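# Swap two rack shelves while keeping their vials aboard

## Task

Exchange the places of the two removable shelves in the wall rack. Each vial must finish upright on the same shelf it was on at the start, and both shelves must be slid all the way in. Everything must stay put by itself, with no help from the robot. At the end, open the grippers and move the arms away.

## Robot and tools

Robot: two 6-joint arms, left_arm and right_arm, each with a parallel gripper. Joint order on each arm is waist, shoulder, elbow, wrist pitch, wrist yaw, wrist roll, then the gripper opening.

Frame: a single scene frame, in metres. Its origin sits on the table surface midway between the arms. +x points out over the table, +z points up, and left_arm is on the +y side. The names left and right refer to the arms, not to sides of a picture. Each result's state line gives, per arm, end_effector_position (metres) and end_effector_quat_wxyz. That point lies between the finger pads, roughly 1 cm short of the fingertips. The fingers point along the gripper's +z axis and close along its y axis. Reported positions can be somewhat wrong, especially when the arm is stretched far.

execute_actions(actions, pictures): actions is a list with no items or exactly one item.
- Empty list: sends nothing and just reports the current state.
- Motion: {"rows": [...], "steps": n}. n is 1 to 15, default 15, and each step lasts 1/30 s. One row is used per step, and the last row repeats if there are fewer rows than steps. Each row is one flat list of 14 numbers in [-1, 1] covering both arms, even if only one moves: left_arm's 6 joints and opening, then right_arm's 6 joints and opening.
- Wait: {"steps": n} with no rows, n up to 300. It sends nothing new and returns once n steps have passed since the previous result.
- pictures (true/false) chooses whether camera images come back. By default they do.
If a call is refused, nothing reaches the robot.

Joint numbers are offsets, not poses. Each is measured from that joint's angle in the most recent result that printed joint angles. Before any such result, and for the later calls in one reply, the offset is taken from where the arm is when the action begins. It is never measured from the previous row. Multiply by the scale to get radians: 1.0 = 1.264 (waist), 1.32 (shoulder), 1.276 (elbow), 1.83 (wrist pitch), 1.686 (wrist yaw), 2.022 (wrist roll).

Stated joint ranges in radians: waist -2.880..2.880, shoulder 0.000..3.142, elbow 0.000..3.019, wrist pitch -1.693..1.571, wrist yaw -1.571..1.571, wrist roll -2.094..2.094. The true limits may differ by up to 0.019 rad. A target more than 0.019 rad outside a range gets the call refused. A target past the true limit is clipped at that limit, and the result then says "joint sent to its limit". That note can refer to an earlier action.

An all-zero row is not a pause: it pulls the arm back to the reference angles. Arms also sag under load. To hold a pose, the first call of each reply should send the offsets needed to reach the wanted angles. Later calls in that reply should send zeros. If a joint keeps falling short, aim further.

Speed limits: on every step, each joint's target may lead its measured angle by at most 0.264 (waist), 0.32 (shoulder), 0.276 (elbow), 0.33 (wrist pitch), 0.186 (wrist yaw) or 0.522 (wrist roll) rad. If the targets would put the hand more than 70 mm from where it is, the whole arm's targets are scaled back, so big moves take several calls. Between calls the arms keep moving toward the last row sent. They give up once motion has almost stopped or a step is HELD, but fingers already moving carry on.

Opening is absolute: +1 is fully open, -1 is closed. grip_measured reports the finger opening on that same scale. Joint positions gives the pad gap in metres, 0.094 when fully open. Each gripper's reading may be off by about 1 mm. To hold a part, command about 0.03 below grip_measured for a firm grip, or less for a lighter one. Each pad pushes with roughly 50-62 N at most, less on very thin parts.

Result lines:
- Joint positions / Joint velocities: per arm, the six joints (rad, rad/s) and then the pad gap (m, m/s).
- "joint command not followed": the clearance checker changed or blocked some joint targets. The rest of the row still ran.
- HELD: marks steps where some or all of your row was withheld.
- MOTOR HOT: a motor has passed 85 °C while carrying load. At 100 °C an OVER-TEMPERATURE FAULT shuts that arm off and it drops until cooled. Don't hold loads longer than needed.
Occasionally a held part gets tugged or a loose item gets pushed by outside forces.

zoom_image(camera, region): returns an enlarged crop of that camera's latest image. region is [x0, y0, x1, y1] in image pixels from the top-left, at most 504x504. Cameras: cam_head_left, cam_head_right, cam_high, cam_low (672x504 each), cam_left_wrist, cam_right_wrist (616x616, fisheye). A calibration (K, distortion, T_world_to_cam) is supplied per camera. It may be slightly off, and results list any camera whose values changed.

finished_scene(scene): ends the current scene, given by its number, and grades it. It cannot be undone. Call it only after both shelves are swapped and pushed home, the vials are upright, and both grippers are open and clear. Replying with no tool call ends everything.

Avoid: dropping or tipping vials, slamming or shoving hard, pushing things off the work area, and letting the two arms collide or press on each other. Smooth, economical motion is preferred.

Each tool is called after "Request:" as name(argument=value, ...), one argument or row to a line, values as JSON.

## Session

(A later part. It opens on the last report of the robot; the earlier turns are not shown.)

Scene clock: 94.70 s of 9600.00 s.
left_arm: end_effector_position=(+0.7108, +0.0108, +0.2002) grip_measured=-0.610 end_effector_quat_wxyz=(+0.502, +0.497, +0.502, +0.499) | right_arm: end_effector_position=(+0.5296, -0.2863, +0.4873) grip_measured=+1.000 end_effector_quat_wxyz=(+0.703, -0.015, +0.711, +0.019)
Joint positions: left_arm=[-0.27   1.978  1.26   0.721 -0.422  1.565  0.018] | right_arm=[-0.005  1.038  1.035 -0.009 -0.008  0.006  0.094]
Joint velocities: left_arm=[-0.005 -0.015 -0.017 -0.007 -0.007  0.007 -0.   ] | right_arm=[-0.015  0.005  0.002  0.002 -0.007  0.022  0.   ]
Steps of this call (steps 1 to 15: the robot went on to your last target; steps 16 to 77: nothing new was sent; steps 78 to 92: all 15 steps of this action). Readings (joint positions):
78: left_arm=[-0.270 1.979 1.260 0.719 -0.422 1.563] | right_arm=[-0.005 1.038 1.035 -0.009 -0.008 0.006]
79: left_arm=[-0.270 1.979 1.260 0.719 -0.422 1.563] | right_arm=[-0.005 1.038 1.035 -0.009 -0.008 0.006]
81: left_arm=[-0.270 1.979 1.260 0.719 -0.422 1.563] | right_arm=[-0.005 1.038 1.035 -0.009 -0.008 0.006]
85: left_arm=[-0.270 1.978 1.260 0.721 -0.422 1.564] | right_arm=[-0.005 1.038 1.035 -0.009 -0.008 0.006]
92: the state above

Request:
execute_actions(
  actions=[
    {"rows":[[-0.006,-0.015,0.01,0.012,-0.003,0.003,-0.65,0,0,0.02,0,0,0,1],[-0.007,-0.018,0.005,0.013,-0.004,0.003,-0.65,0,0,0.02,0,0,0,1],[-0.009,-0.021,0,0.015,-0.005,0.003,-0.65,0,0,0.02,0,0,0,1],[-0.01,-0.024,-0.006,0.016,-0.006,0.003,-0.65,0,0,0.02,0,0,0,1],[-0.012,-0.028,-0.011,0.018,-0.007,0.003,-0.65,0,0,0.02,0,0,0,1],[-0.013,-0.031,-0.017,0.019,-0.008,0.003,-0.65,0,0,0.02,0,0,0,1],[-0.014,-0.034,-0.022,0.02,-0.009,0.003,-0.65,0,0,0.02,0,0,0,1],[-0.016,-0.038,-0.028,0.022,-0.01,0.003,-0.65,0,0,0.02,0,0,0,1],[-0.017,-0.041,-0.033,0.023,-0.011,0.003,-0.65,0,0,0.02,0,0,0,1],[-0.019,-0.044,-0.039,0.025,-0.012,0.003,-0.65,0,0,0.02,0,0,0,1],[-0.02,-0.047,-0.045,0.026,-0.013,0.003,-0.65,0,0,0.02,0,0,0,1],[-0.022,-0.051,-0.05,0.028,-0.0145,0.003,-0.65,0,0,0.02,0,0,0,1],[-0.023,-0.054,-0.056,0.029,-0.0155,0.003,-0.65,0,0,0.02,0,0,0,1]]},
  ],
  pictures=false,
)

Request:
execute_actions(
  actions=[
    {"steps":12},
  ],
)

Scene clock: 105.20 s of 9600.00 s.
left_arm: end_effector_position=(+0.6896, +0.0125, +0.2007) grip_measured=-0.625 end_effector_quat_wxyz=(+0.501, +0.495, +0.503, +0.502) | right_arm: end_effector_position=(+0.5296, -0.2863, +0.4873) grip_measured=+1.000 end_effector_quat_wxyz=(+0.703, -0.015, +0.711, +0.019)
Joint positions: left_arm=[-0.284  1.941  1.194  0.752 -0.443  1.566  0.018] | right_arm=[-0.005  1.038  1.035 -0.009 -0.008  0.006  0.094]
Joint velocities: left_arm=[-0.054 -0.073 -0.09   0.007  0.022  0.051 -0.   ] | right_arm=[ 0.005  0.005  0.002 -0.007 -0.066 -0.022  0.   ]
Steps of this call (steps 1 to 15: the robot went on to your last target; steps 16 to 90: nothing new was sent; then 7.00 s passed at rest; steps 91 to 105: all 15 steps of this action). Readings (joint positions):
91: left_arm=[-0.270 1.978 1.260 0.723 -0.422 1.565] | right_arm=[-0.005 1.038 1.035 -0.009 -0.008 0.006]
92: left_arm=[-0.270 1.978 1.260 0.724 -0.422 1.565] | right_arm=[-0.005 1.038 1.035 -0.009 -0.008 0.006]
94: left_arm=[-0.271 1.978 1.260 0.726 -0.424 1.565] | right_arm=[-0.005 1.038 1.035 -0.009 -0.008 0.006]
98: left_arm=[-0.273 1.971 1.244 0.737 -0.429 1.566] | right_arm=[-0.005 1.038 1.035 -0.009 -0.008 0.006]
105: the state above

Scene clock: 105.60 s of 9600.00 s.
left_arm: end_effector_position=(+0.6882, +0.0122, +0.2007) grip_measured=-0.625 end_effector_quat_wxyz=(+0.500, +0.495, +0.503, +0.502) | right_arm: end_effector_position=(+0.5296, -0.2863, +0.4873) grip_measured=+1.000 end_effector_quat_wxyz=(+0.703, -0.015, +0.711, +0.019)
Joint positions: left_arm=[-0.286  1.938  1.19   0.752 -0.444  1.566  0.018] | right_arm=[-0.005  1.038  1.035 -0.009 -0.008  0.006  0.094]
Joint velocities: left_arm=[ 0.005 -0.015 -0.017 -0.002 -0.037 -0.037  0.001] | right_arm=[-0.005  0.005  0.002  0.007 -0.037  0.007  0.   ]
Steps of this call (steps 1 to 12: the robot went on to your last target). Readings (joint positions):
1: left_arm=[-0.285 1.939 1.191 0.752 -0.444 1.566] | right_arm=[-0.005 1.038 1.035 -0.009 -0.008 0.006]
2: left_arm=[-0.286 1.938 1.190 0.752 -0.444 1.566] | right_arm=[-0.005 1.038 1.035 -0.009 -0.008 0.006]
4: left_arm=[-0.286 1.938 1.190 0.752 -0.444 1.566] | right_arm=[-0.005 1.038 1.035 -0.009 -0.008 0.006]
8: left_arm=[-0.286 1.938 1.190 0.752 -0.444 1.566] | right_arm=[-0.005 1.038 1.035 -0.009 -0.008 0.006]
12: the state above
camera_calibration (this result's frames):
cam_left_wrist: T_world_to_cam=[[-0.00263732, -0.00418717, -0.999988, 0.20202], [-0.585702, 0.810524, -0.00184914, 0.401214], [0.810522, 0.58569, -0.00459005, -0.441348], [0, 0, 0, 1]] pos_world=[0.593247, -0.0658549, 0.200733]
cam_right_wrist: T_world_to_cam=[[0.0419588, -0.999112, -0.0038982, -0.310301], [-0.581853, -0.0212634, -0.813016, 0.705143], [0.812211, 0.0363814, -0.582228, -0.0133099], [0, 0, 0, 1]] pos_world=[0.43412, -0.294548, 0.564334]

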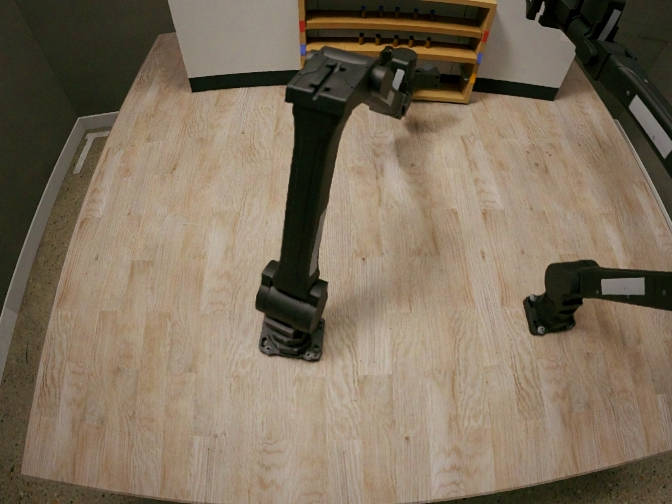

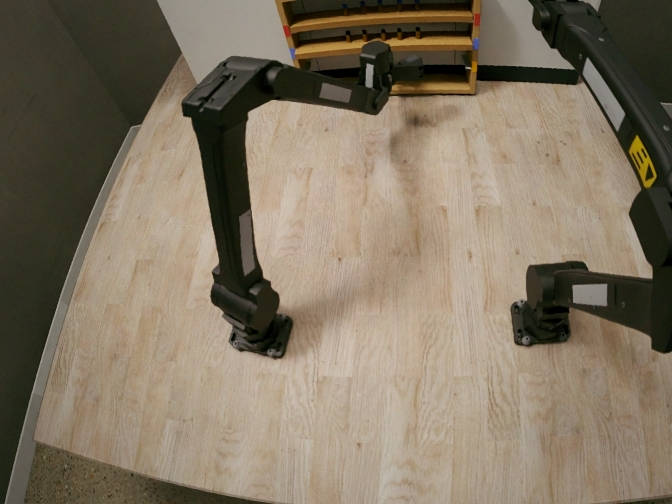

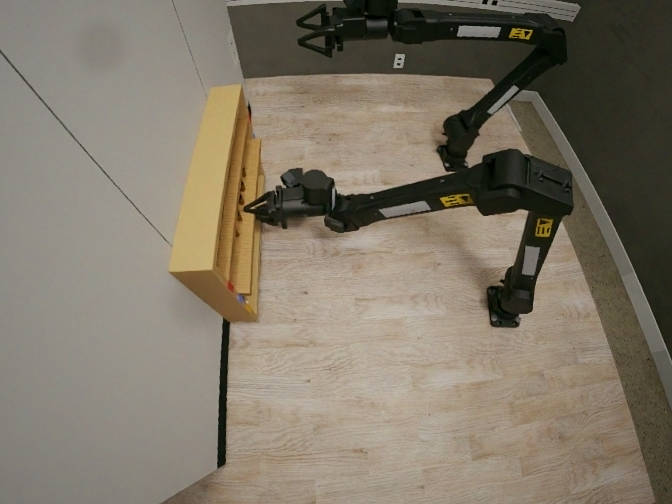

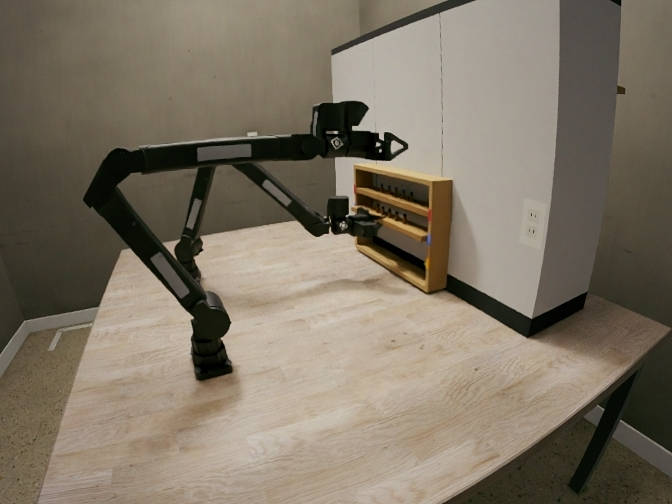

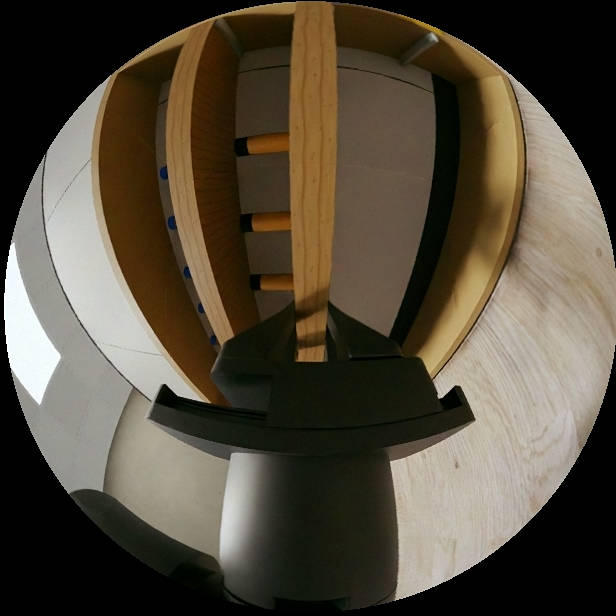

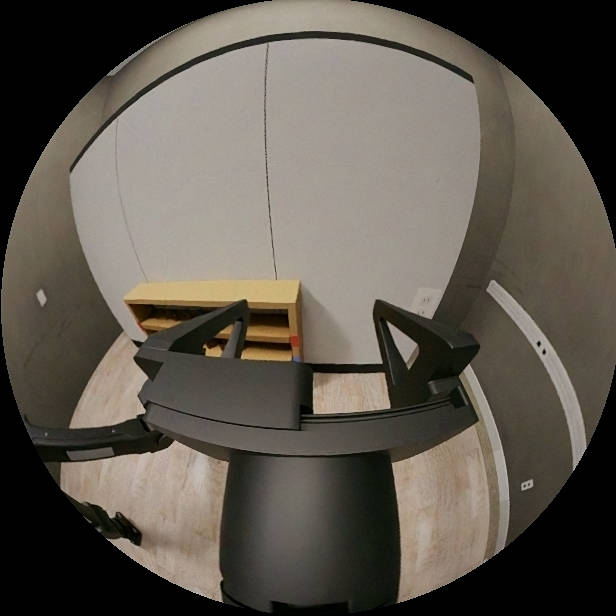

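Request:
execute_actions(
  actions=[
    {"rows":[[-0.012,-0.026,0,0.014,-0.003,0.003,-0.66,0,0,0.02,0,0,0,1],[-0.014,-0.031,-0.007,0.016,-0.004,0.003,-0.66,0,0,0.02,0,0,0,1],[-0.016,-0.036,-0.015,0.018,-0.006,0.003,-0.66,0,0,0.02,0,0,0,1],[-0.018,-0.041,-0.023,0.019,-0.007,0.003,-0.66,0,0,0.02,0,0,0,1],[-0.021,-0.046,-0.03,0.021,-0.008,0.003,-0.66,0,0,0.02,0,0,0,1],[-0.023,-0.051,-0.038,0.023,-0.009,0.003,-0.66,0,0,0.02,0,0,0,1],[-0.025,-0.056,-0.046,0.025,-0.01,0.003,-0.66,0,0,0.02,0,0,0,1],[-0.027,-0.06,-0.054,0.026,-0.012,0.003,-0.66,0,0,0.02,0,0,0,1],[-0.03,-0.065,-0.061,0.028,-0.013,0.003,-0.66,0,0,0.02,0,0,0,1],[-0.032,-0.07,-0.069,0.03,-0.014,0.003,-0.66,0,0,0.02,0,0,0,1]]},
  ],
  pictures=false,
)

Request:
execute_actions(
  actions=[
    {"steps":10},
  ],
  pictures=false,
)

Scene clock: 110.40 s of 9600.00 s.
left_arm: end_effector_position=(+0.6556, +0.0099, +0.2006) grip_measured=-0.625 end_effector_quat_wxyz=(+0.499, +0.498, +0.503, +0.500) | right_arm: end_effector_position=(+0.5296, -0.2863, +0.4873) grip_measured=+1.000 end_effector_quat_wxyz=(+0.703, -0.015, +0.711, +0.019)
Joint positions: left_arm=[-0.314  1.88   1.097  0.781 -0.468  1.566  0.018] | right_arm=[-0.005  1.038  1.035 -0.009 -0.008  0.006  0.094]
Joint velocities: left_arm=[-0.015 -0.024  0.002 -0.002  0.007  0.022 -0.   ] | right_arm=[-0.015 -0.005 -0.007  0.002 -0.051 -0.051  0.   ]
Steps of this call (steps 1 to 15: the robot went on to your last target; steps 16 to 90: nothing new was sent; then 1.30 s passed at rest; steps 91 to 105: all 15 steps of this action). Readings (joint positions):
91: left_arm=[-0.286 1.938 1.190 0.753 -0.444 1.566] | right_arm=[-0.005 1.038 1.035 -0.009 -0.008 0.006]
92: left_arm=[-0.286 1.938 1.189 0.754 -0.445 1.566] | right_arm=[-0.005 1.038 1.035 -0.009 -0.008 0.006]
94: left_arm=[-0.288 1.934 1.181 0.760 -0.447 1.566] | right_arm=[-0.005 1.038 1.035 -0.009 -0.008 0.006]
98: left_arm=[-0.298 1.909 1.141 0.772 -0.457 1.566] | right_arm=[-0.005 1.038 1.035 -0.009 -0.008 0.006]
105: the state above

Scene clock: 110.73 s of 9600.00 s.
left_arm: end_effector_position=(+0.6556, +0.0099, +0.2006) grip_measured=-0.625 end_effector_quat_wxyz=(+0.499, +0.498, +0.503, +0.500) | right_arm: end_effector_position=(+0.5296, -0.2863, +0.4873) grip_measured=+1.000 end_effector_quat_wxyz=(+0.703, -0.015, +0.711, +0.019)
Joint positions: left_arm=[-0.314  1.88   1.097  0.781 -0.468  1.566  0.018] | right_arm=[-0.005  1.038  1.035 -0.009 -0.008  0.006  0.094]
Joint velocities: left_arm=[-0.005  0.005 -0.007 -0.032 -0.081  0.022 -0.002] | right_arm=[-0.015  0.005  0.007 -0.012  0.007  0.081  0.   ]
Steps of this call (steps 1 to 10: the robot went on to your last target). Readings (joint positions):
1: left_arm=[-0.314 1.880 1.097 0.781 -0.468 1.566] | right_arm=[-0.005 1.038 1.035 -0.009 -0.008 0.006]
2: left_arm=[-0.314 1.880 1.097 0.781 -0.468 1.566] | right_arm=[-0.005 1.038 1.035 -0.009 -0.008 0.006]
4: left_arm=[-0.314 1.880 1.097 0.781 -0.468 1.566] | right_arm=[-0.005 1.038 1.035 -0.009 -0.008 0.006]
8: left_arm=[-0.314 1.880 1.097 0.781 -0.468 1.566] | right_arm=[-0.005 1.038 1.035 -0.009 -0.008 0.006]
10: the state above

Request:
execute_actions(
  actions=[
    {"rows":[[-0.011,-0.027,0,0.014,-0.002,0.003,-0.66,0,0,0.02,0,0,0,1],[-0.013,-0.03,-0.005,0.016,-0.003,0.003,-0.66,0,0,0.02,0,0,0,1],[-0.016,-0.035,-0.013,0.018,-0.005,0.003,-0.66,0,0,0.02,0,0,0,1],[-0.019,-0.041,-0.022,0.021,-0.007,0.003,-0.66,0,0,0.02,0,0,0,1],[-0.022,-0.047,-0.031,0.024,-0.009,0.003,-0.66,0,0,0.02,0,0,0,1],[-0.026,-0.053,-0.041,0.026,-0.011,0.003,-0.66,0,0,0.02,0,0,0,1],[-0.029,-0.059,-0.05,0.029,-0.014,0.003,-0.66,0,0,0.02,0,0,0,1],[-0.032,-0.065,-0.06,0.032,-0.016,0.003,-0.66,0,0,0.02,0,0,0,1],[-0.036,-0.071,-0.069,0.035,-0.018,0.003,-0.66,0,0,0.02,0,0,0,1],[-0.039,-0.077,-0.079,0.037,-0.02,0.003,-0.66,0,0,0.02,0,0,0,1],[-0.042,-0.083,-0.088,0.04,-0.022,0.003,-0.66,0,0,0.02,0,0,0,1],[-0.045,-0.088,-0.097,0.043,-0.025,0.003,-0.66,0,0,0.02,0,0,0,1],[-0.048,-0.093,-0.105,0.045,-0.027,0.003,-0.66,0,0,0.02,0,0,0,1],[-0.05,-0.097,-0.111,0.047,-0.028,0.003,-0.66,0,0,0.02,0,0,0,1],[-0.052,-0.099,-0.115,0.048,-0.029,0.003,-0.66,0,0,0.02,0,0,0,1]]},
  ],
  pictures=false,
)

Request:
execute_actions(
  actions=[
    {"steps":15},
  ],
)

Scene clock: 116.23 s of 9600.00 s.
left_arm: end_effector_position=(+0.6003, +0.0061, +0.1761) grip_measured=-0.625 end_effector_quat_wxyz=(+0.483, +0.520, +0.504, +0.492) | right_arm: end_effector_position=(+0.5296, -0.2863, +0.4873) grip_measured=+1.000 end_effector_quat_wxyz=(+0.703, -0.015, +0.711, +0.019)
Joint positions: left_arm=[-0.367  1.815  0.943  0.816 -0.51   1.569  0.018] | right_arm=[-0.005  1.038  1.035 -0.009 -0.008  0.006  0.094]
Joint velocities: left_arm=[-0.151 -0.044 -0.286  0.042 -0.037 -0.022  0.001] | right_arm=[-0.015 -0.005 -0.007 -0.002  0.051  0.051  0.   ]
Steps of this call (steps 1 to 15: the robot went on to your last target; steps 16 to 90: nothing new was sent; then 2.00 s passed at rest; steps 91 to 105: all 15 steps of this action). Readings (joint positions):
91: left_arm=[-0.314 1.880 1.097 0.781 -0.468 1.566] | right_arm=[-0.005 1.038 1.035 -0.009 -0.008 0.006]
92: left_arm=[-0.314 1.880 1.096 0.782 -0.469 1.566] | right_arm=[-0.005 1.038 1.035 -0.009 -0.008 0.006]
94: left_arm=[-0.315 1.877 1.088 0.789 -0.472 1.566] | right_arm=[-0.005 1.038 1.035 -0.009 -0.008 0.006]
98: left_arm=[-0.327 1.850 1.044 0.806 -0.486 1.566] | right_arm=[-0.005 1.038 1.035 -0.009 -0.008 0.006]
105: the state above

Scene clock: 116.73 s of 9600.00 s.
left_arm: end_effector_position=(+0.5931, +0.0036, +0.1744) grip_measured=-0.625 end_effector_quat_wxyz=(+0.483, +0.523, +0.502, +0.491) | right_arm: end_effector_position=(+0.5296, -0.2863, +0.4873) grip_measured=+1.000 end_effector_quat_wxyz=(+0.703, -0.015, +0.711, +0.019)
Joint positions: left_arm=[-0.376  1.808  0.926  0.823 -0.513  1.57   0.018] | right_arm=[-0.005  1.038  1.035 -0.009 -0.008  0.006  0.094]
Joint velocities: left_arm=[ 0.005  0.005 -0.007 -0.012 -0.066 -0.037 -0.   ] | right_arm=[-0.005  0.005  0.012  0.012 -0.037 -0.11   0.   ]
Steps of this call (steps 1 to 15: the robot went on to your last target). Readings (joint positions):
1: left_arm=[-0.371 1.815 0.935 0.817 -0.511 1.569] | right_arm=[-0.005 1.038 1.035 -0.009 -0.008 0.006]
2: left_arm=[-0.374 1.815 0.930 0.817 -0.511 1.569] | right_arm=[-0.005 1.038 1.035 -0.009 -0.008 0.006]
4: left_arm=[-0.376 1.815 0.926 0.817 -0.511 1.570] | right_arm=[-0.005 1.038 1.035 -0.009 -0.008 0.006]
8: left_arm=[-0.376 1.812 0.926 0.821 -0.513 1.570] | right_arm=[-0.005 1.038 1.035 -0.009 -0.008 0.006]
15: the state above
camera_calibration (this result's frames):
cam_left_wrist: T_world_to_cam=[[-0.0578758, 0.0313775, -0.997831, 0.207647], [-0.566304, 0.822103, 0.0586982, 0.330361], [0.822162, 0.568473, -0.0298106, -0.361815], [0, 0, 0, 1]] pos_world=[0.496573, -0.0724239, 0.177019]
cam_right_wrist: T_world_to_cam=[[0.0419588, -0.999112, -0.0038982, -0.310301], [-0.581853, -0.0212634, -0.813016, 0.705143], [0.812211, 0.0363814, -0.582228, -0.0133099], [0, 0, 0, 1]] pos_world=[0.43412, -0.294548, 0.564334]

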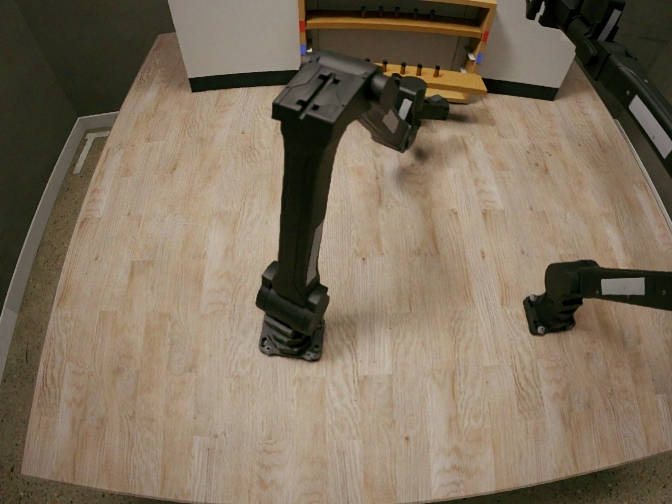

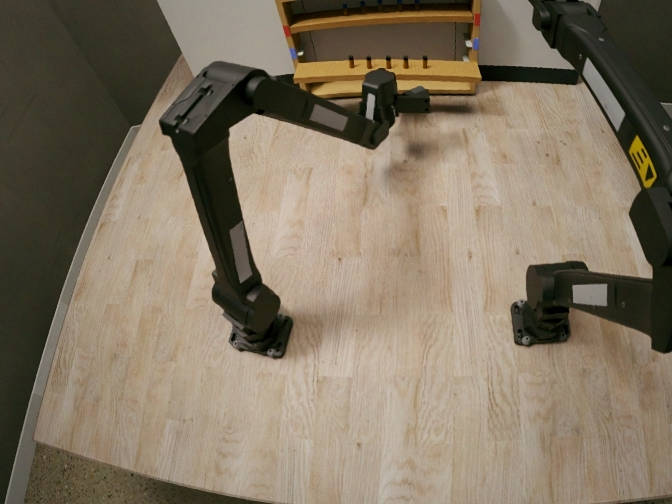

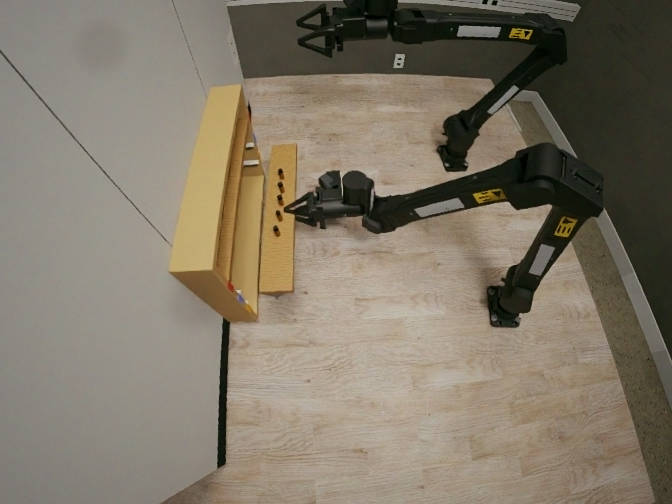

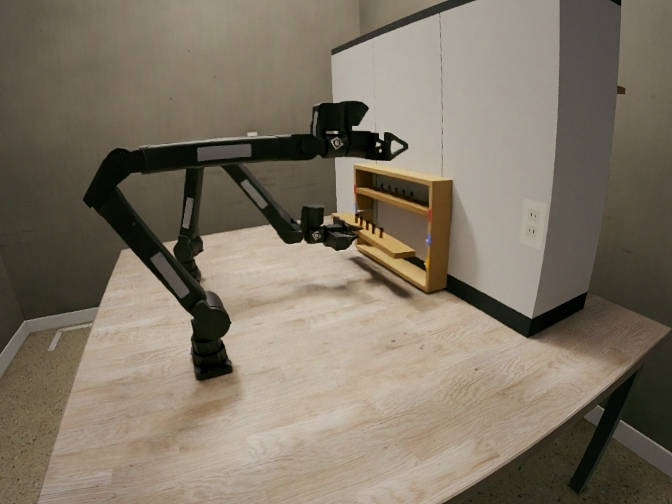

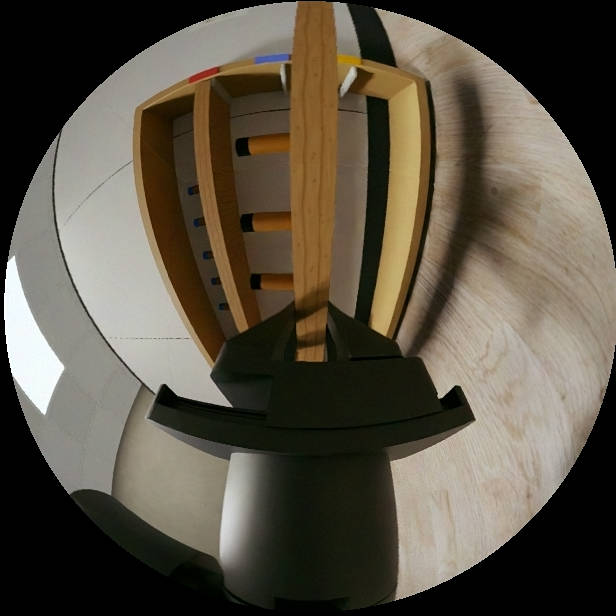

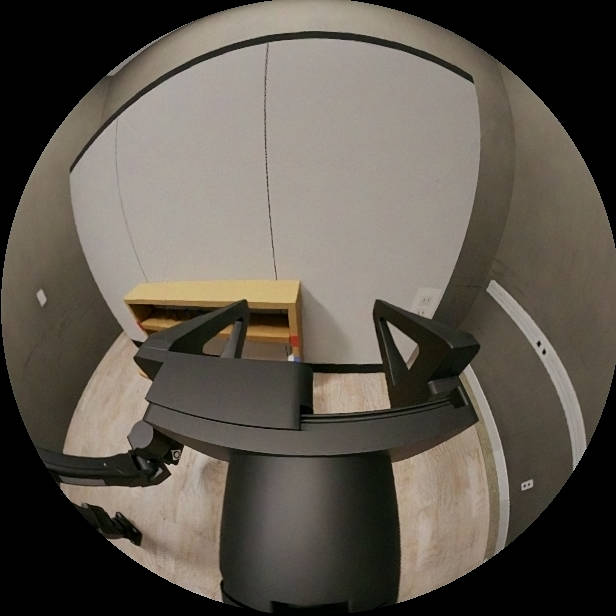

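Request:
execute_actions(
  actions=[
    {"rows":[[0.005,-0.03,0.022,0.03,-0.004,0,-0.66,0,0,0.02,0,0,0,1],[0.01,-0.03,0.022,0.038,-0.004,0,-0.66,0,0,0.02,0,0,0,1],[0.015,-0.025,0.022,0.046,-0.004,0,-0.66,0,0,0.02,0,0,0,1],[0.015,-0.018,0.022,0.054,-0.004,0,-0.66,0,0,0.02,0,0,0,1],[0.015,-0.008,0.022,0.062,-0.004,0,-0.66,0,0,0.02,0,0,0,1],[0.015,0.003,0.022,0.07,-0.004,0,-0.66,0,0,0.02,0,0,0,1],[0.015,0.014,0.022,0.078,-0.004,0,-0.66,0,0,0.02,0,0,0,1],[0.015,0.025,0.022,0.086,-0.004,0,-0.66,0,0,0.02,0,0,0,1],[0.015,0.036,0.022,0.094,-0.004,0,-0.66,0,0,0.02,0,0,0,1],[0.015,0.047,0.022,0.102,-0.004,0,-0.66,0,0,0.02,0,0,0,1],[0.015,0.058,0.022,0.11,-0.004,0,-0.66,0,0,0.02,0,0,0,1],[0.015,0.069,0.022,0.118,-0.004,0,-0.66,0,0,0.02,0,0,0,1],[0.015,0.079,0.022,0.126,-0.004,0,-0.66,0,0,0.02,0,0,0,1],[0.015,0.087,0.022,0.134,-0.004,0,-0.66,0,0,0.02,0,0,0,1],[0.015,0.092,0.022,0.14,-0.004,0,-0.66,0,0,0.02,0,0,0,1]]},
  ],
  pictures=false,
)

Request:
execute_actions(
  actions=[
    {"steps":20},
  ],
)

Scene clock: 124.20 s of 9600.00 s.
left_arm: end_effector_position=(+0.5994, +0.0078, +0.1375) grip_measured=-0.625 end_effector_quat_wxyz=(+0.501, +0.499, +0.500, +0.500) | right_arm: end_effector_position=(+0.5296, -0.2863, +0.4873) grip_measured=+1.000 end_effector_quat_wxyz=(+0.703, -0.015, +0.711, +0.019)
Joint positions: left_arm=[-0.366  1.934  0.926  1.011 -0.516  1.57   0.018] | right_arm=[-0.005  1.038  1.035 -0.009 -0.008  0.006  0.094]
Joint velocities: left_arm=[-0.005  0.523 -0.002  0.315 -0.051 -0.022  0.   ] | right_arm=[-0.015 -0.005  0.007  0.002 -0.022 -0.007  0.   ]
Steps of this call (steps 1 to 15: the robot went on to your last target; steps 16 to 90: nothing new was sent; then 3.97 s passed at rest; steps 91 to 105: all 15 steps of this action). Readings (joint positions):
91: left_arm=[-0.376 1.808 0.926 0.824 -0.513 1.570] | right_arm=[-0.005 1.038 1.035 -0.009 -0.008 0.006]
92: left_arm=[-0.376 1.808 0.926 0.828 -0.514 1.570] | right_arm=[-0.005 1.038 1.035 -0.009 -0.008 0.006]
94: left_arm=[-0.375 1.809 0.926 0.847 -0.515 1.570] | right_arm=[-0.005 1.038 1.035 -0.009 -0.008 0.006]
98: left_arm=[-0.370 1.826 0.926 0.911 -0.515 1.570] | right_arm=[-0.005 1.038 1.035 -0.009 -0.008 0.006]
105: the state above

Scene clock: 124.87 s of 9600.00 s.
left_arm: end_effector_position=(+0.5992, +0.0080, +0.1093) grip_measured=-0.625 end_effector_quat_wxyz=(+0.490, +0.509, +0.503, +0.497) | right_arm: end_effector_position=(+0.5296, -0.2863, +0.4873) grip_measured=+1.000 end_effector_quat_wxyz=(+0.703, -0.015, +0.711, +0.019)
Joint positions: left_arm=[-0.366  1.987  0.926  1.033 -0.516  1.57   0.018] | right_arm=[-0.005  1.038  1.035 -0.009 -0.008  0.006  0.094]
Joint velocities: left_arm=[-0.005 -0.005  0.012 -0.002 -0.081 -0.022 -0.001] | right_arm=[ 0.015  0.015  0.002 -0.027  0.022  0.022  0.   ]
Steps of this call (steps 1 to 20: the robot went on to your last target). Readings (joint positions):
1: left_arm=[-0.366 1.951 0.926 1.019 -0.516 1.570] | right_arm=[-0.005 1.038 1.035 -0.009 -0.008 0.006]
2: left_arm=[-0.366 1.965 0.926 1.022 -0.516 1.570] | right_arm=[-0.005 1.038 1.035 -0.009 -0.008 0.006]
4: left_arm=[-0.366 1.984 0.926 1.022 -0.516 1.570] | right_arm=[-0.005 1.038 1.035 -0.009 -0.008 0.006]
8: left_arm=[-0.366 1.990 0.926 1.026 -0.516 1.570] | right_arm=[-0.005 1.038 1.035 -0.009 -0.008 0.006]
20: the state above
camera_calibration (this result's frames):
cam_left_wrist: T_world_to_cam=[[-0.0313504, 0.0155509, -0.999387, 0.127307], [-0.578124, 0.815366, 0.030823, 0.344148], [0.815346, 0.578736, -0.0165717, -0.368693], [0, 0, 0, 1]] pos_world=[0.503565, -0.0692104, 0.110512]
cam_right_wrist: T_world_to_cam=[[0.0419588, -0.999112, -0.0038982, -0.310301], [-0.581853, -0.0212634, -0.813016, 0.705143], [0.812211, 0.0363814, -0.582228, -0.0133099], [0, 0, 0, 1]] pos_world=[0.43412, -0.294548, 0.564334]

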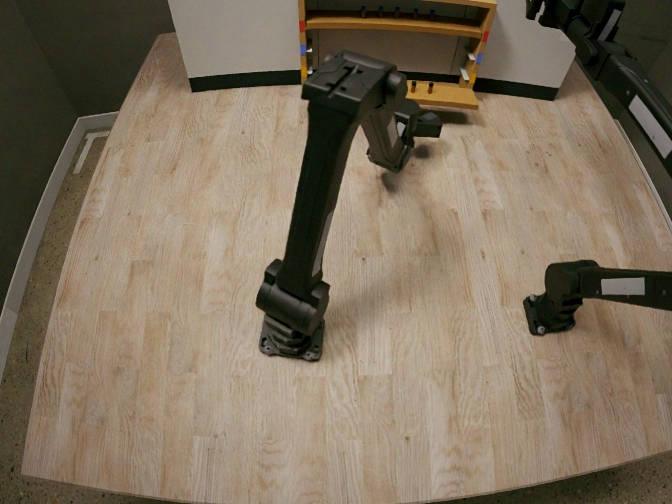

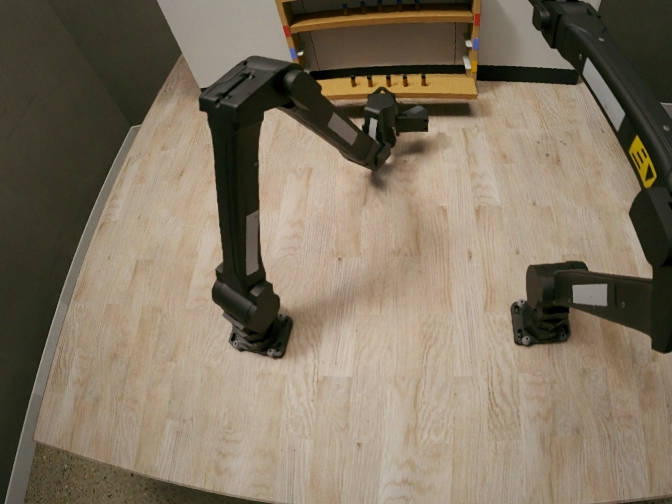

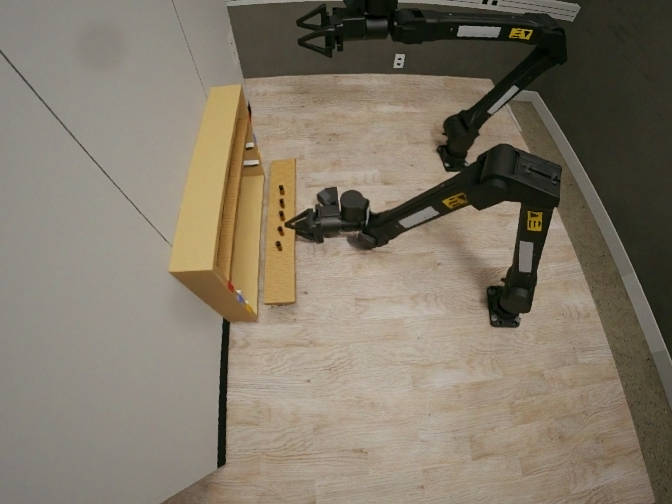

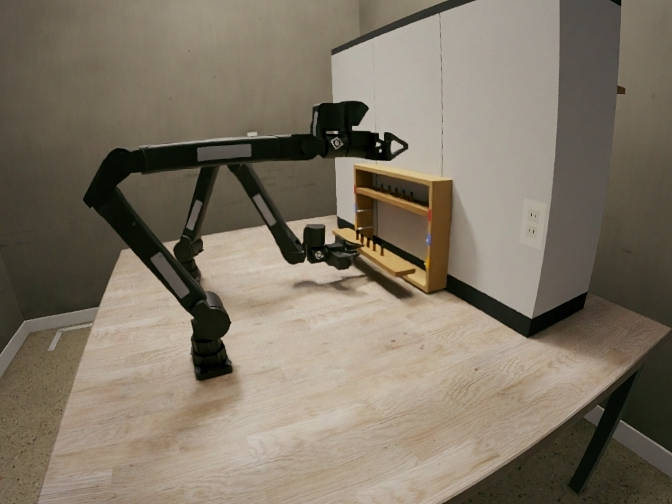

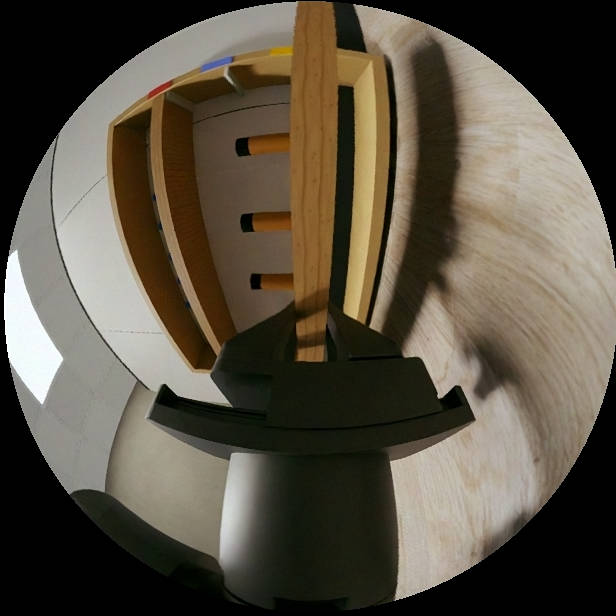

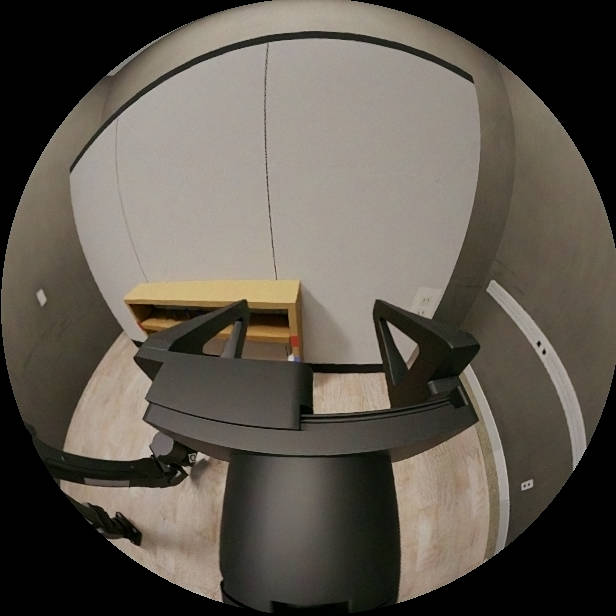

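Request:
execute_actions(
  actions=[
    {"rows":[[0.008,-0.045,0.022,0.018,0,0,-0.66,0,0,0.02,0,0,0,1],[0.008,-0.05,0.022,0.018,0,0,-0.66,0,0,0.02,0,0,0,1],[0.008,-0.055,0.022,0.018,0,0,-0.66,0,0,0.02,0,0,0,1],[0.008,-0.06,0.022,0.018,0,0,-0.66,0,0,0.02,0,0,0,1],[0.008,-0.065,0.022,0.018,0,0,-0.66,0,0,0.02,0,0,0,1],[0.008,-0.07,0.022,0.018,0,0,-0.66,0,0,0.02,0,0,0,1],[0.008,-0.076,0.022,0.018,0,0,-0.66,0,0,0.02,0,0,0,1]]},
  ],
  pictures=false,
)

Request:
execute_actions(
  actions=[
    {"steps":15},
  ],
)

Scene clock: 130.47 s of 9600.00 s.
left_arm: end_effector_position=(+0.5994, +0.0079, +0.1419) grip_measured=-0.625 end_effector_quat_wxyz=(+0.508, +0.492, +0.498, +0.502) | right_arm: end_effector_position=(+0.5296, -0.2863, +0.4873) grip_measured=+1.000 end_effector_quat_wxyz=(+0.703, -0.015, +0.711, +0.019)
Joint positions: left_arm=[-0.366  1.935  0.926  1.033 -0.516  1.57   0.018] | right_arm=[-0.005  1.038  1.035 -0.009 -0.008  0.006  0.094]
Joint velocities: left_arm=[-0.015 -0.044 -0.012 -0.007  0.007 -0.022 -0.   ] | right_arm=[ 0.005  0.005  0.012  0.002 -0.007 -0.066  0.   ]
Steps of this call (steps 1 to 15: the robot went on to your last target; steps 16 to 90: nothing new was sent; then 2.10 s passed at rest; steps 91 to 105: all 15 steps of this action). Readings (joint positions):
91: left_arm=[-0.366 1.987 0.926 1.033 -0.516 1.570] | right_arm=[-0.005 1.038 1.035 -0.009 -0.008 0.006]
92: left_arm=[-0.366 1.987 0.926 1.033 -0.516 1.570] | right_arm=[-0.005 1.038 1.035 -0.009 -0.008 0.006]
94: left_arm=[-0.366 1.985 0.926 1.033 -0.516 1.570] | right_arm=[-0.005 1.038 1.035 -0.009 -0.008 0.006]
98: left_arm=[-0.366 1.969 0.926 1.033 -0.516 1.570] | right_arm=[-0.005 1.038 1.035 -0.009 -0.008 0.006]
105: the state above

Scene clock: 130.97 s of 9600.00 s.
left_arm: end_effector_position=(+0.5994, +0.0079, +0.1422) grip_measured=-0.625 end_effector_quat_wxyz=(+0.508, +0.492, +0.498, +0.502) | right_arm: end_effector_position=(+0.5296, -0.2863, +0.4873) grip_measured=+1.000 end_effector_quat_wxyz=(+0.703, -0.015, +0.711, +0.019)
Joint positions: left_arm=[-0.366  1.935  0.926  1.033 -0.516  1.57   0.018] | right_arm=[-0.005  1.038  1.035 -0.009 -0.008  0.006  0.094]
Joint velocities: left_arm=[-0.005  0.005 -0.002  0.002 -0.037  0.007 -0.001] | right_arm=[ 0.005  0.005 -0.002 -0.017 -0.037 -0.051  0.   ]
Steps of this call (steps 1 to 15: the robot went on to your last target). Readings (joint positions):
1: left_arm=[-0.366 1.935 0.926 1.033 -0.516 1.570] | right_arm=[-0.005 1.038 1.035 -0.009 -0.008 0.006]
2: left_arm=[-0.366 1.935 0.926 1.033 -0.516 1.570] | right_arm=[-0.005 1.038 1.035 -0.009 -0.008 0.006]
4: left_arm=[-0.366 1.935 0.926 1.033 -0.516 1.570] | right_arm=[-0.005 1.038 1.035 -0.009 -0.008 0.006]
8: left_arm=[-0.366 1.935 0.926 1.033 -0.516 1.570] | right_arm=[-0.005 1.038 1.035 -0.009 -0.008 0.006]
15: the state above
All arms were judged still, so your last target was given up. Only a new action makes them travel on or press farther. Fingers that are still opening or closing keep moving.
camera_calibration (this result's frames):
cam_left_wrist: T_world_to_cam=[[0.0144277, -0.0104272, -0.999842, 0.133044], [-0.578444, 0.815548, -0.0168522, 0.350333], [0.815594, 0.578596, 0.00573489, -0.371575], [0, 0, 0, 1]] pos_world=[0.503783, -0.0693343, 0.141057]
cam_right_wrist: T_world_to_cam=[[0.0419588, -0.999112, -0.0038982, -0.310301], [-0.581853, -0.0212634, -0.813016, 0.705143], [0.812211, 0.0363814, -0.582228, -0.0133099], [0, 0, 0, 1]] pos_world=[0.43412, -0.294548, 0.564334]

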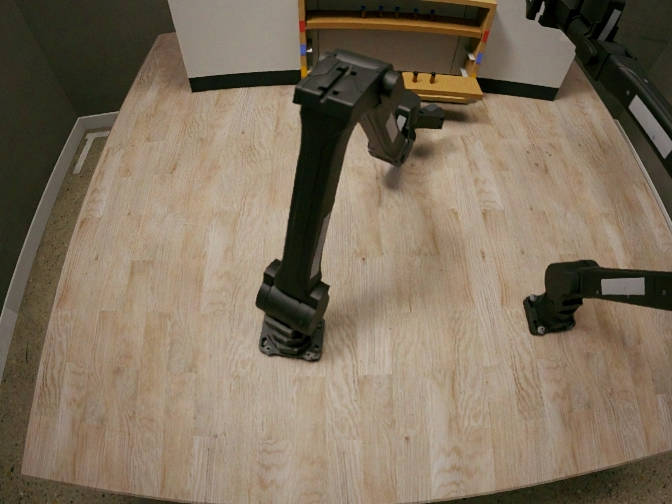

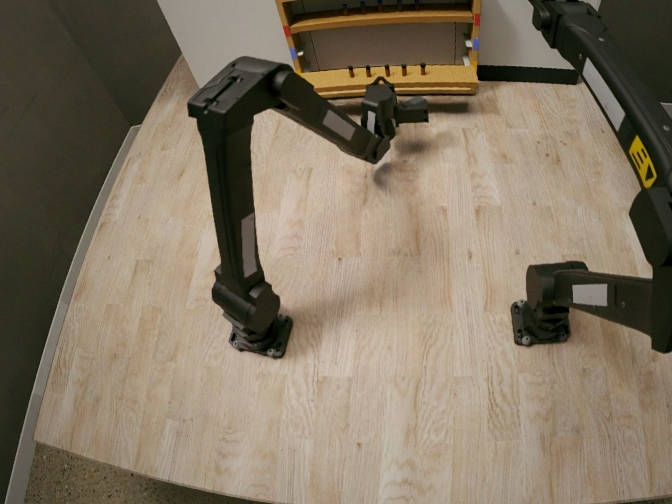

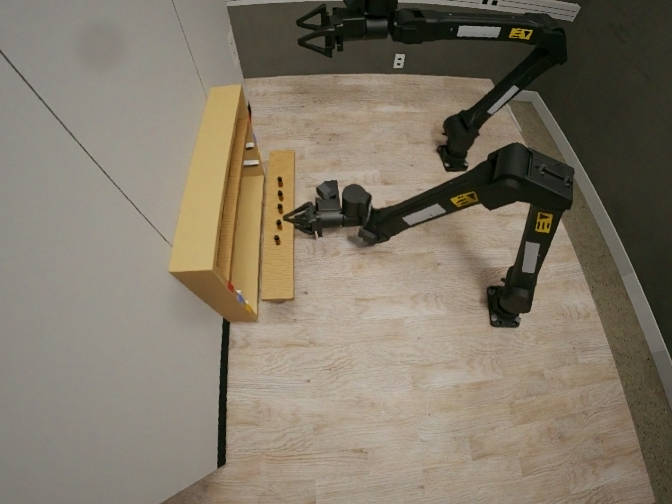

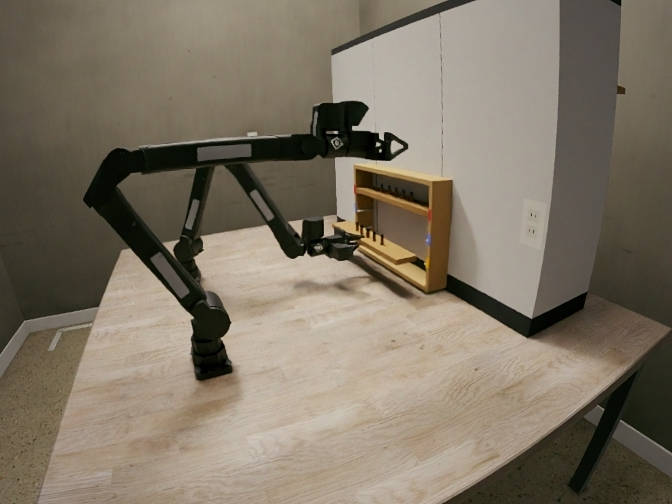

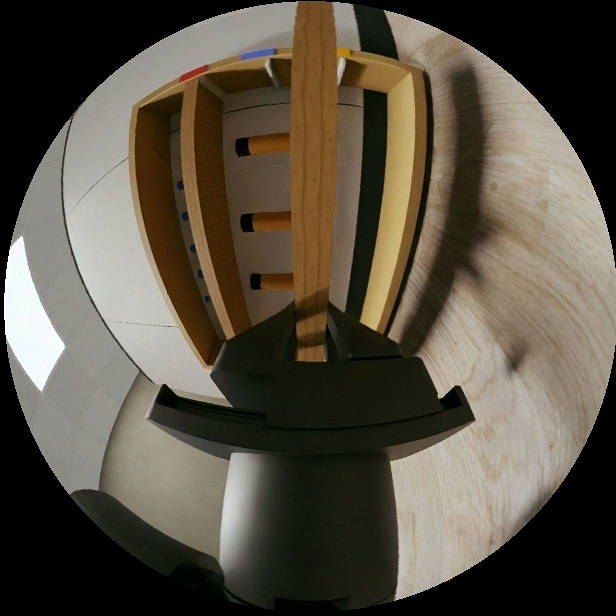

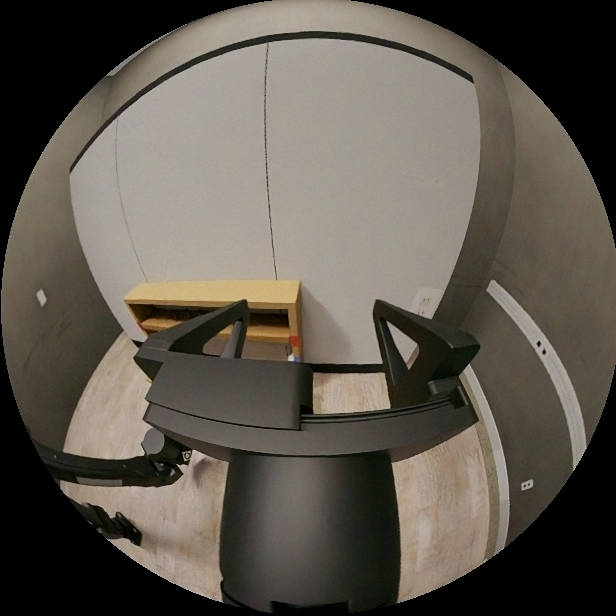

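Request:
execute_actions(
  actions=[
    {"rows":[[0.008,-0.036,0.045,0.01,0.002,0,-0.66,0,0,0.02,0,0,0,1],[0.01,-0.034,0.05,0.007,0.004,0,-0.66,0,0,0.02,0,0,0,1],[0.013,-0.031,0.056,0.004,0.005,0,-0.66,0,0,0.02,0,0,0,1],[0.015,-0.028,0.061,0.001,0.007,0,-0.66,0,0,0.02,0,0,0,1],[0.017,-0.025,0.067,-0.002,0.008,0,-0.66,0,0,0.02,0,0,0,1],[0.02,-0.022,0.073,-0.006,0.01,0,-0.66,0,0,0.02,0,0,0,1],[0.022,-0.019,0.078,-0.009,0.012,0,-0.66,0,0,0.02,0,0,0,1],[0.024,-0.016,0.084,-0.012,0.013,0,-0.66,0,0,0.02,0,0,0,1],[0.027,-0.013,0.09,-0.015,0.015,0,-0.66,0,0,0.02,0,0,0,1],[0.029,-0.01,0.095,-0.019,0.017,0,-0.66,0,0,0.02,0,0,0,1],[0.032,-0.007,0.101,-0.022,0.018,0,-0.66,0,0,0.02,0,0,0,1],[0.034,-0.004,0.107,-0.025,0.02,0,-0.66,0,0,0.02,0,0,0,1]]},
  ],
  pictures=false,
)

Request:
execute_actions(
  actions=[
    {"steps":15},
  ],
)

Scene clock: 139.83 s of 9600.00 s.
left_arm: end_effector_position=(+0.6277, +0.0122, +0.1455) grip_measured=-0.625 end_effector_quat_wxyz=(+0.504, +0.495, +0.500, +0.502) | right_arm: end_effector_position=(+0.5296, -0.2863, +0.4873) grip_measured=+1.000 end_effector_quat_wxyz=(+0.703, -0.015, +0.711, +0.019)
Joint positions: left_arm=[-0.333  1.957  0.997  0.972 -0.486  1.57   0.018] | right_arm=[-0.005  1.038  1.035 -0.009 -0.008  0.006  0.094]
Joint velocities: left_arm=[ 0.063  0.044  0.042 -0.032 -0.037 -0.051  0.001] | right_arm=[ 0.015  0.005 -0.002 -0.017 -0.007 -0.037  0.   ]
Steps of this call (steps 1 to 90: nothing new was sent; then 5.37 s passed at rest; steps 91 to 105: all 15 steps of this action). Readings (joint positions):
91: left_arm=[-0.366 1.935 0.926 1.033 -0.516 1.570] | right_arm=[-0.005 1.038 1.035 -0.009 -0.008 0.006]
92: left_arm=[-0.366 1.935 0.926 1.032 -0.515 1.570] | right_arm=[-0.005 1.038 1.035 -0.009 -0.008 0.006]
94: left_arm=[-0.365 1.935 0.928 1.026 -0.510 1.570] | right_arm=[-0.005 1.038 1.035 -0.009 -0.008 0.006]
98: left_arm=[-0.357 1.937 0.946 1.003 -0.500 1.570] | right_arm=[-0.005 1.038 1.035 -0.009 -0.008 0.006]
105: the state above

Scene clock: 140.33 s of 9600.00 s.
left_arm: end_effector_position=(+0.6291, +0.0146, +0.1432) grip_measured=-0.625 end_effector_quat_wxyz=(+0.501, +0.496, +0.501, +0.502) | right_arm: end_effector_position=(+0.5296, -0.2863, +0.4873) grip_measured=+1.000 end_effector_quat_wxyz=(+0.703, -0.015, +0.711, +0.019)
Joint positions: left_arm=[-0.329  1.96   0.999  0.968 -0.486  1.57   0.018] | right_arm=[-0.005  1.038  1.035 -0.009 -0.008  0.006  0.094]
Joint velocities: left_arm=[ 0.005 -0.005 -0.012 -0.007 -0.022 -0.007 -0.001] | right_arm=[-0.005  0.005 -0.002 -0.012  0.022 -0.007  0.   ]
Steps of this call (steps 1 to 15: the robot went on to your last target). Readings (joint positions):
1: left_arm=[-0.331 1.958 0.999 0.971 -0.486 1.570] | right_arm=[-0.005 1.038 1.035 -0.009 -0.008 0.006]
2: left_arm=[-0.330 1.958 0.999 0.970 -0.486 1.570] | right_arm=[-0.005 1.038 1.035 -0.009 -0.008 0.006]
4: left_arm=[-0.329 1.959 0.999 0.969 -0.486 1.570] | right_arm=[-0.005 1.038 1.035 -0.009 -0.008 0.006]
8: left_arm=[-0.329 1.960 0.999 0.968 -0.486 1.570] | right_arm=[-0.005 1.038 1.035 -0.009 -0.008 0.006]
15: the state above
All arms were judged still, so your last target was given up. Only a new action makes them travel on or press farther. Fingers that are still opening or closing keep moving.
camera_calibration (this result's frames):
cam_left_wrist: T_world_to_cam=[[-0.000722365, -0.00158944, -0.999998, 0.143172], [-0.584167, 0.811633, -0.000868059, 0.363441], [0.811633, 0.584166, -0.00151479, -0.396254], [0, 0, 0, 1]] pos_world=[0.534027, -0.0632747, 0.142887]
cam_right_wrist: T_world_to_cam=[[0.0419588, -0.999112, -0.0038982, -0.310301], [-0.581853, -0.0212634, -0.813016, 0.705143], [0.812211, 0.0363814, -0.582228, -0.0133099], [0, 0, 0, 1]] pos_world=[0.43412, -0.294548, 0.564334]

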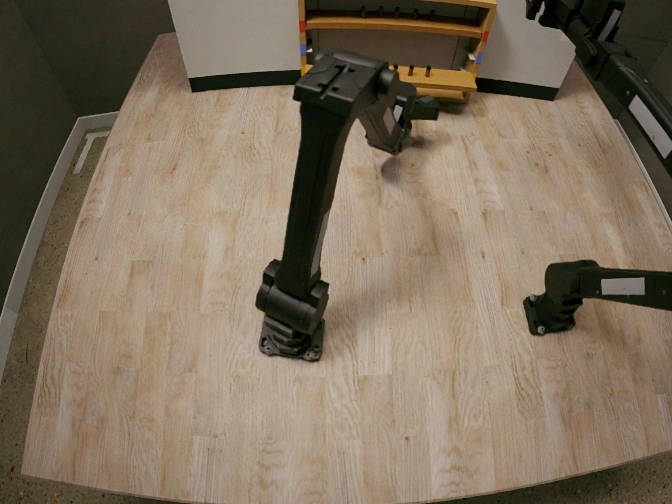

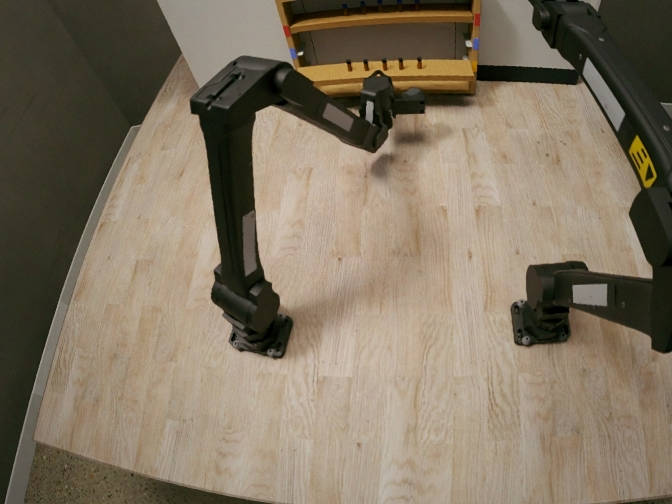

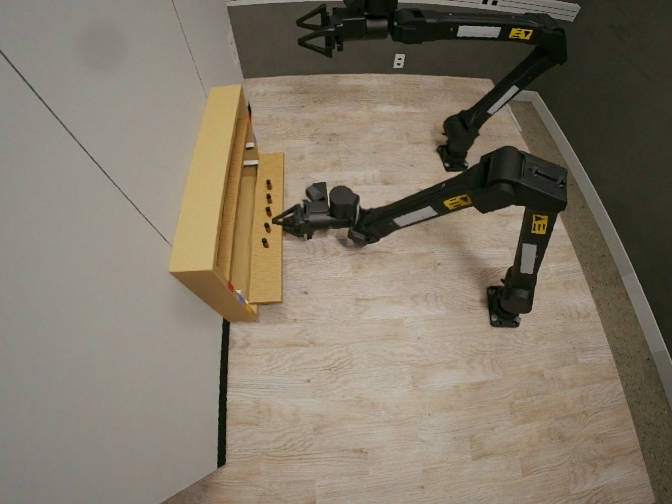

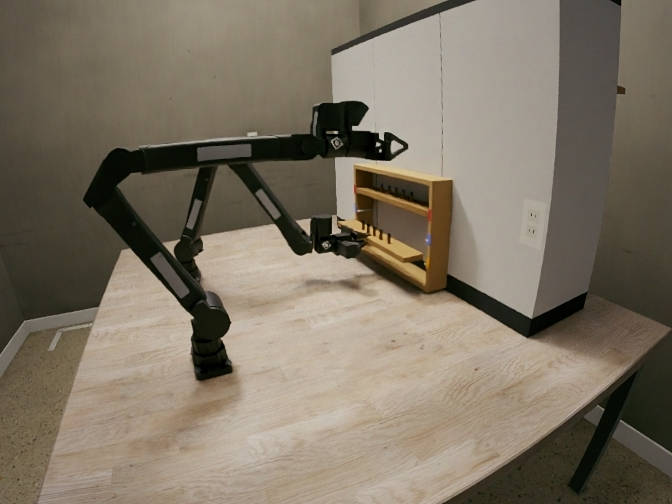

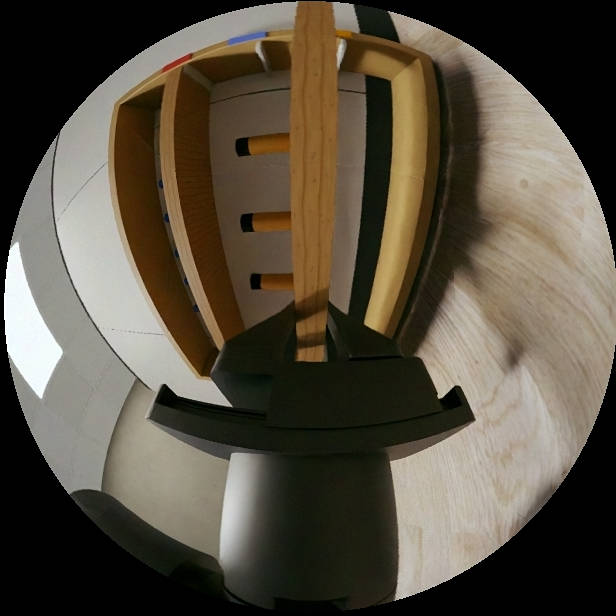

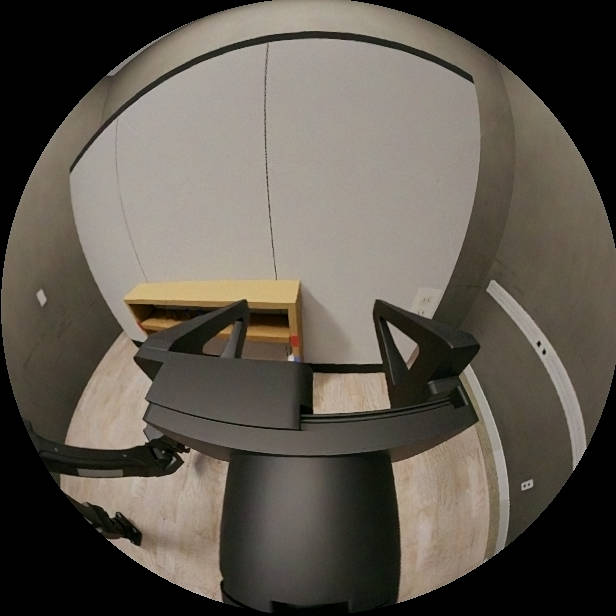

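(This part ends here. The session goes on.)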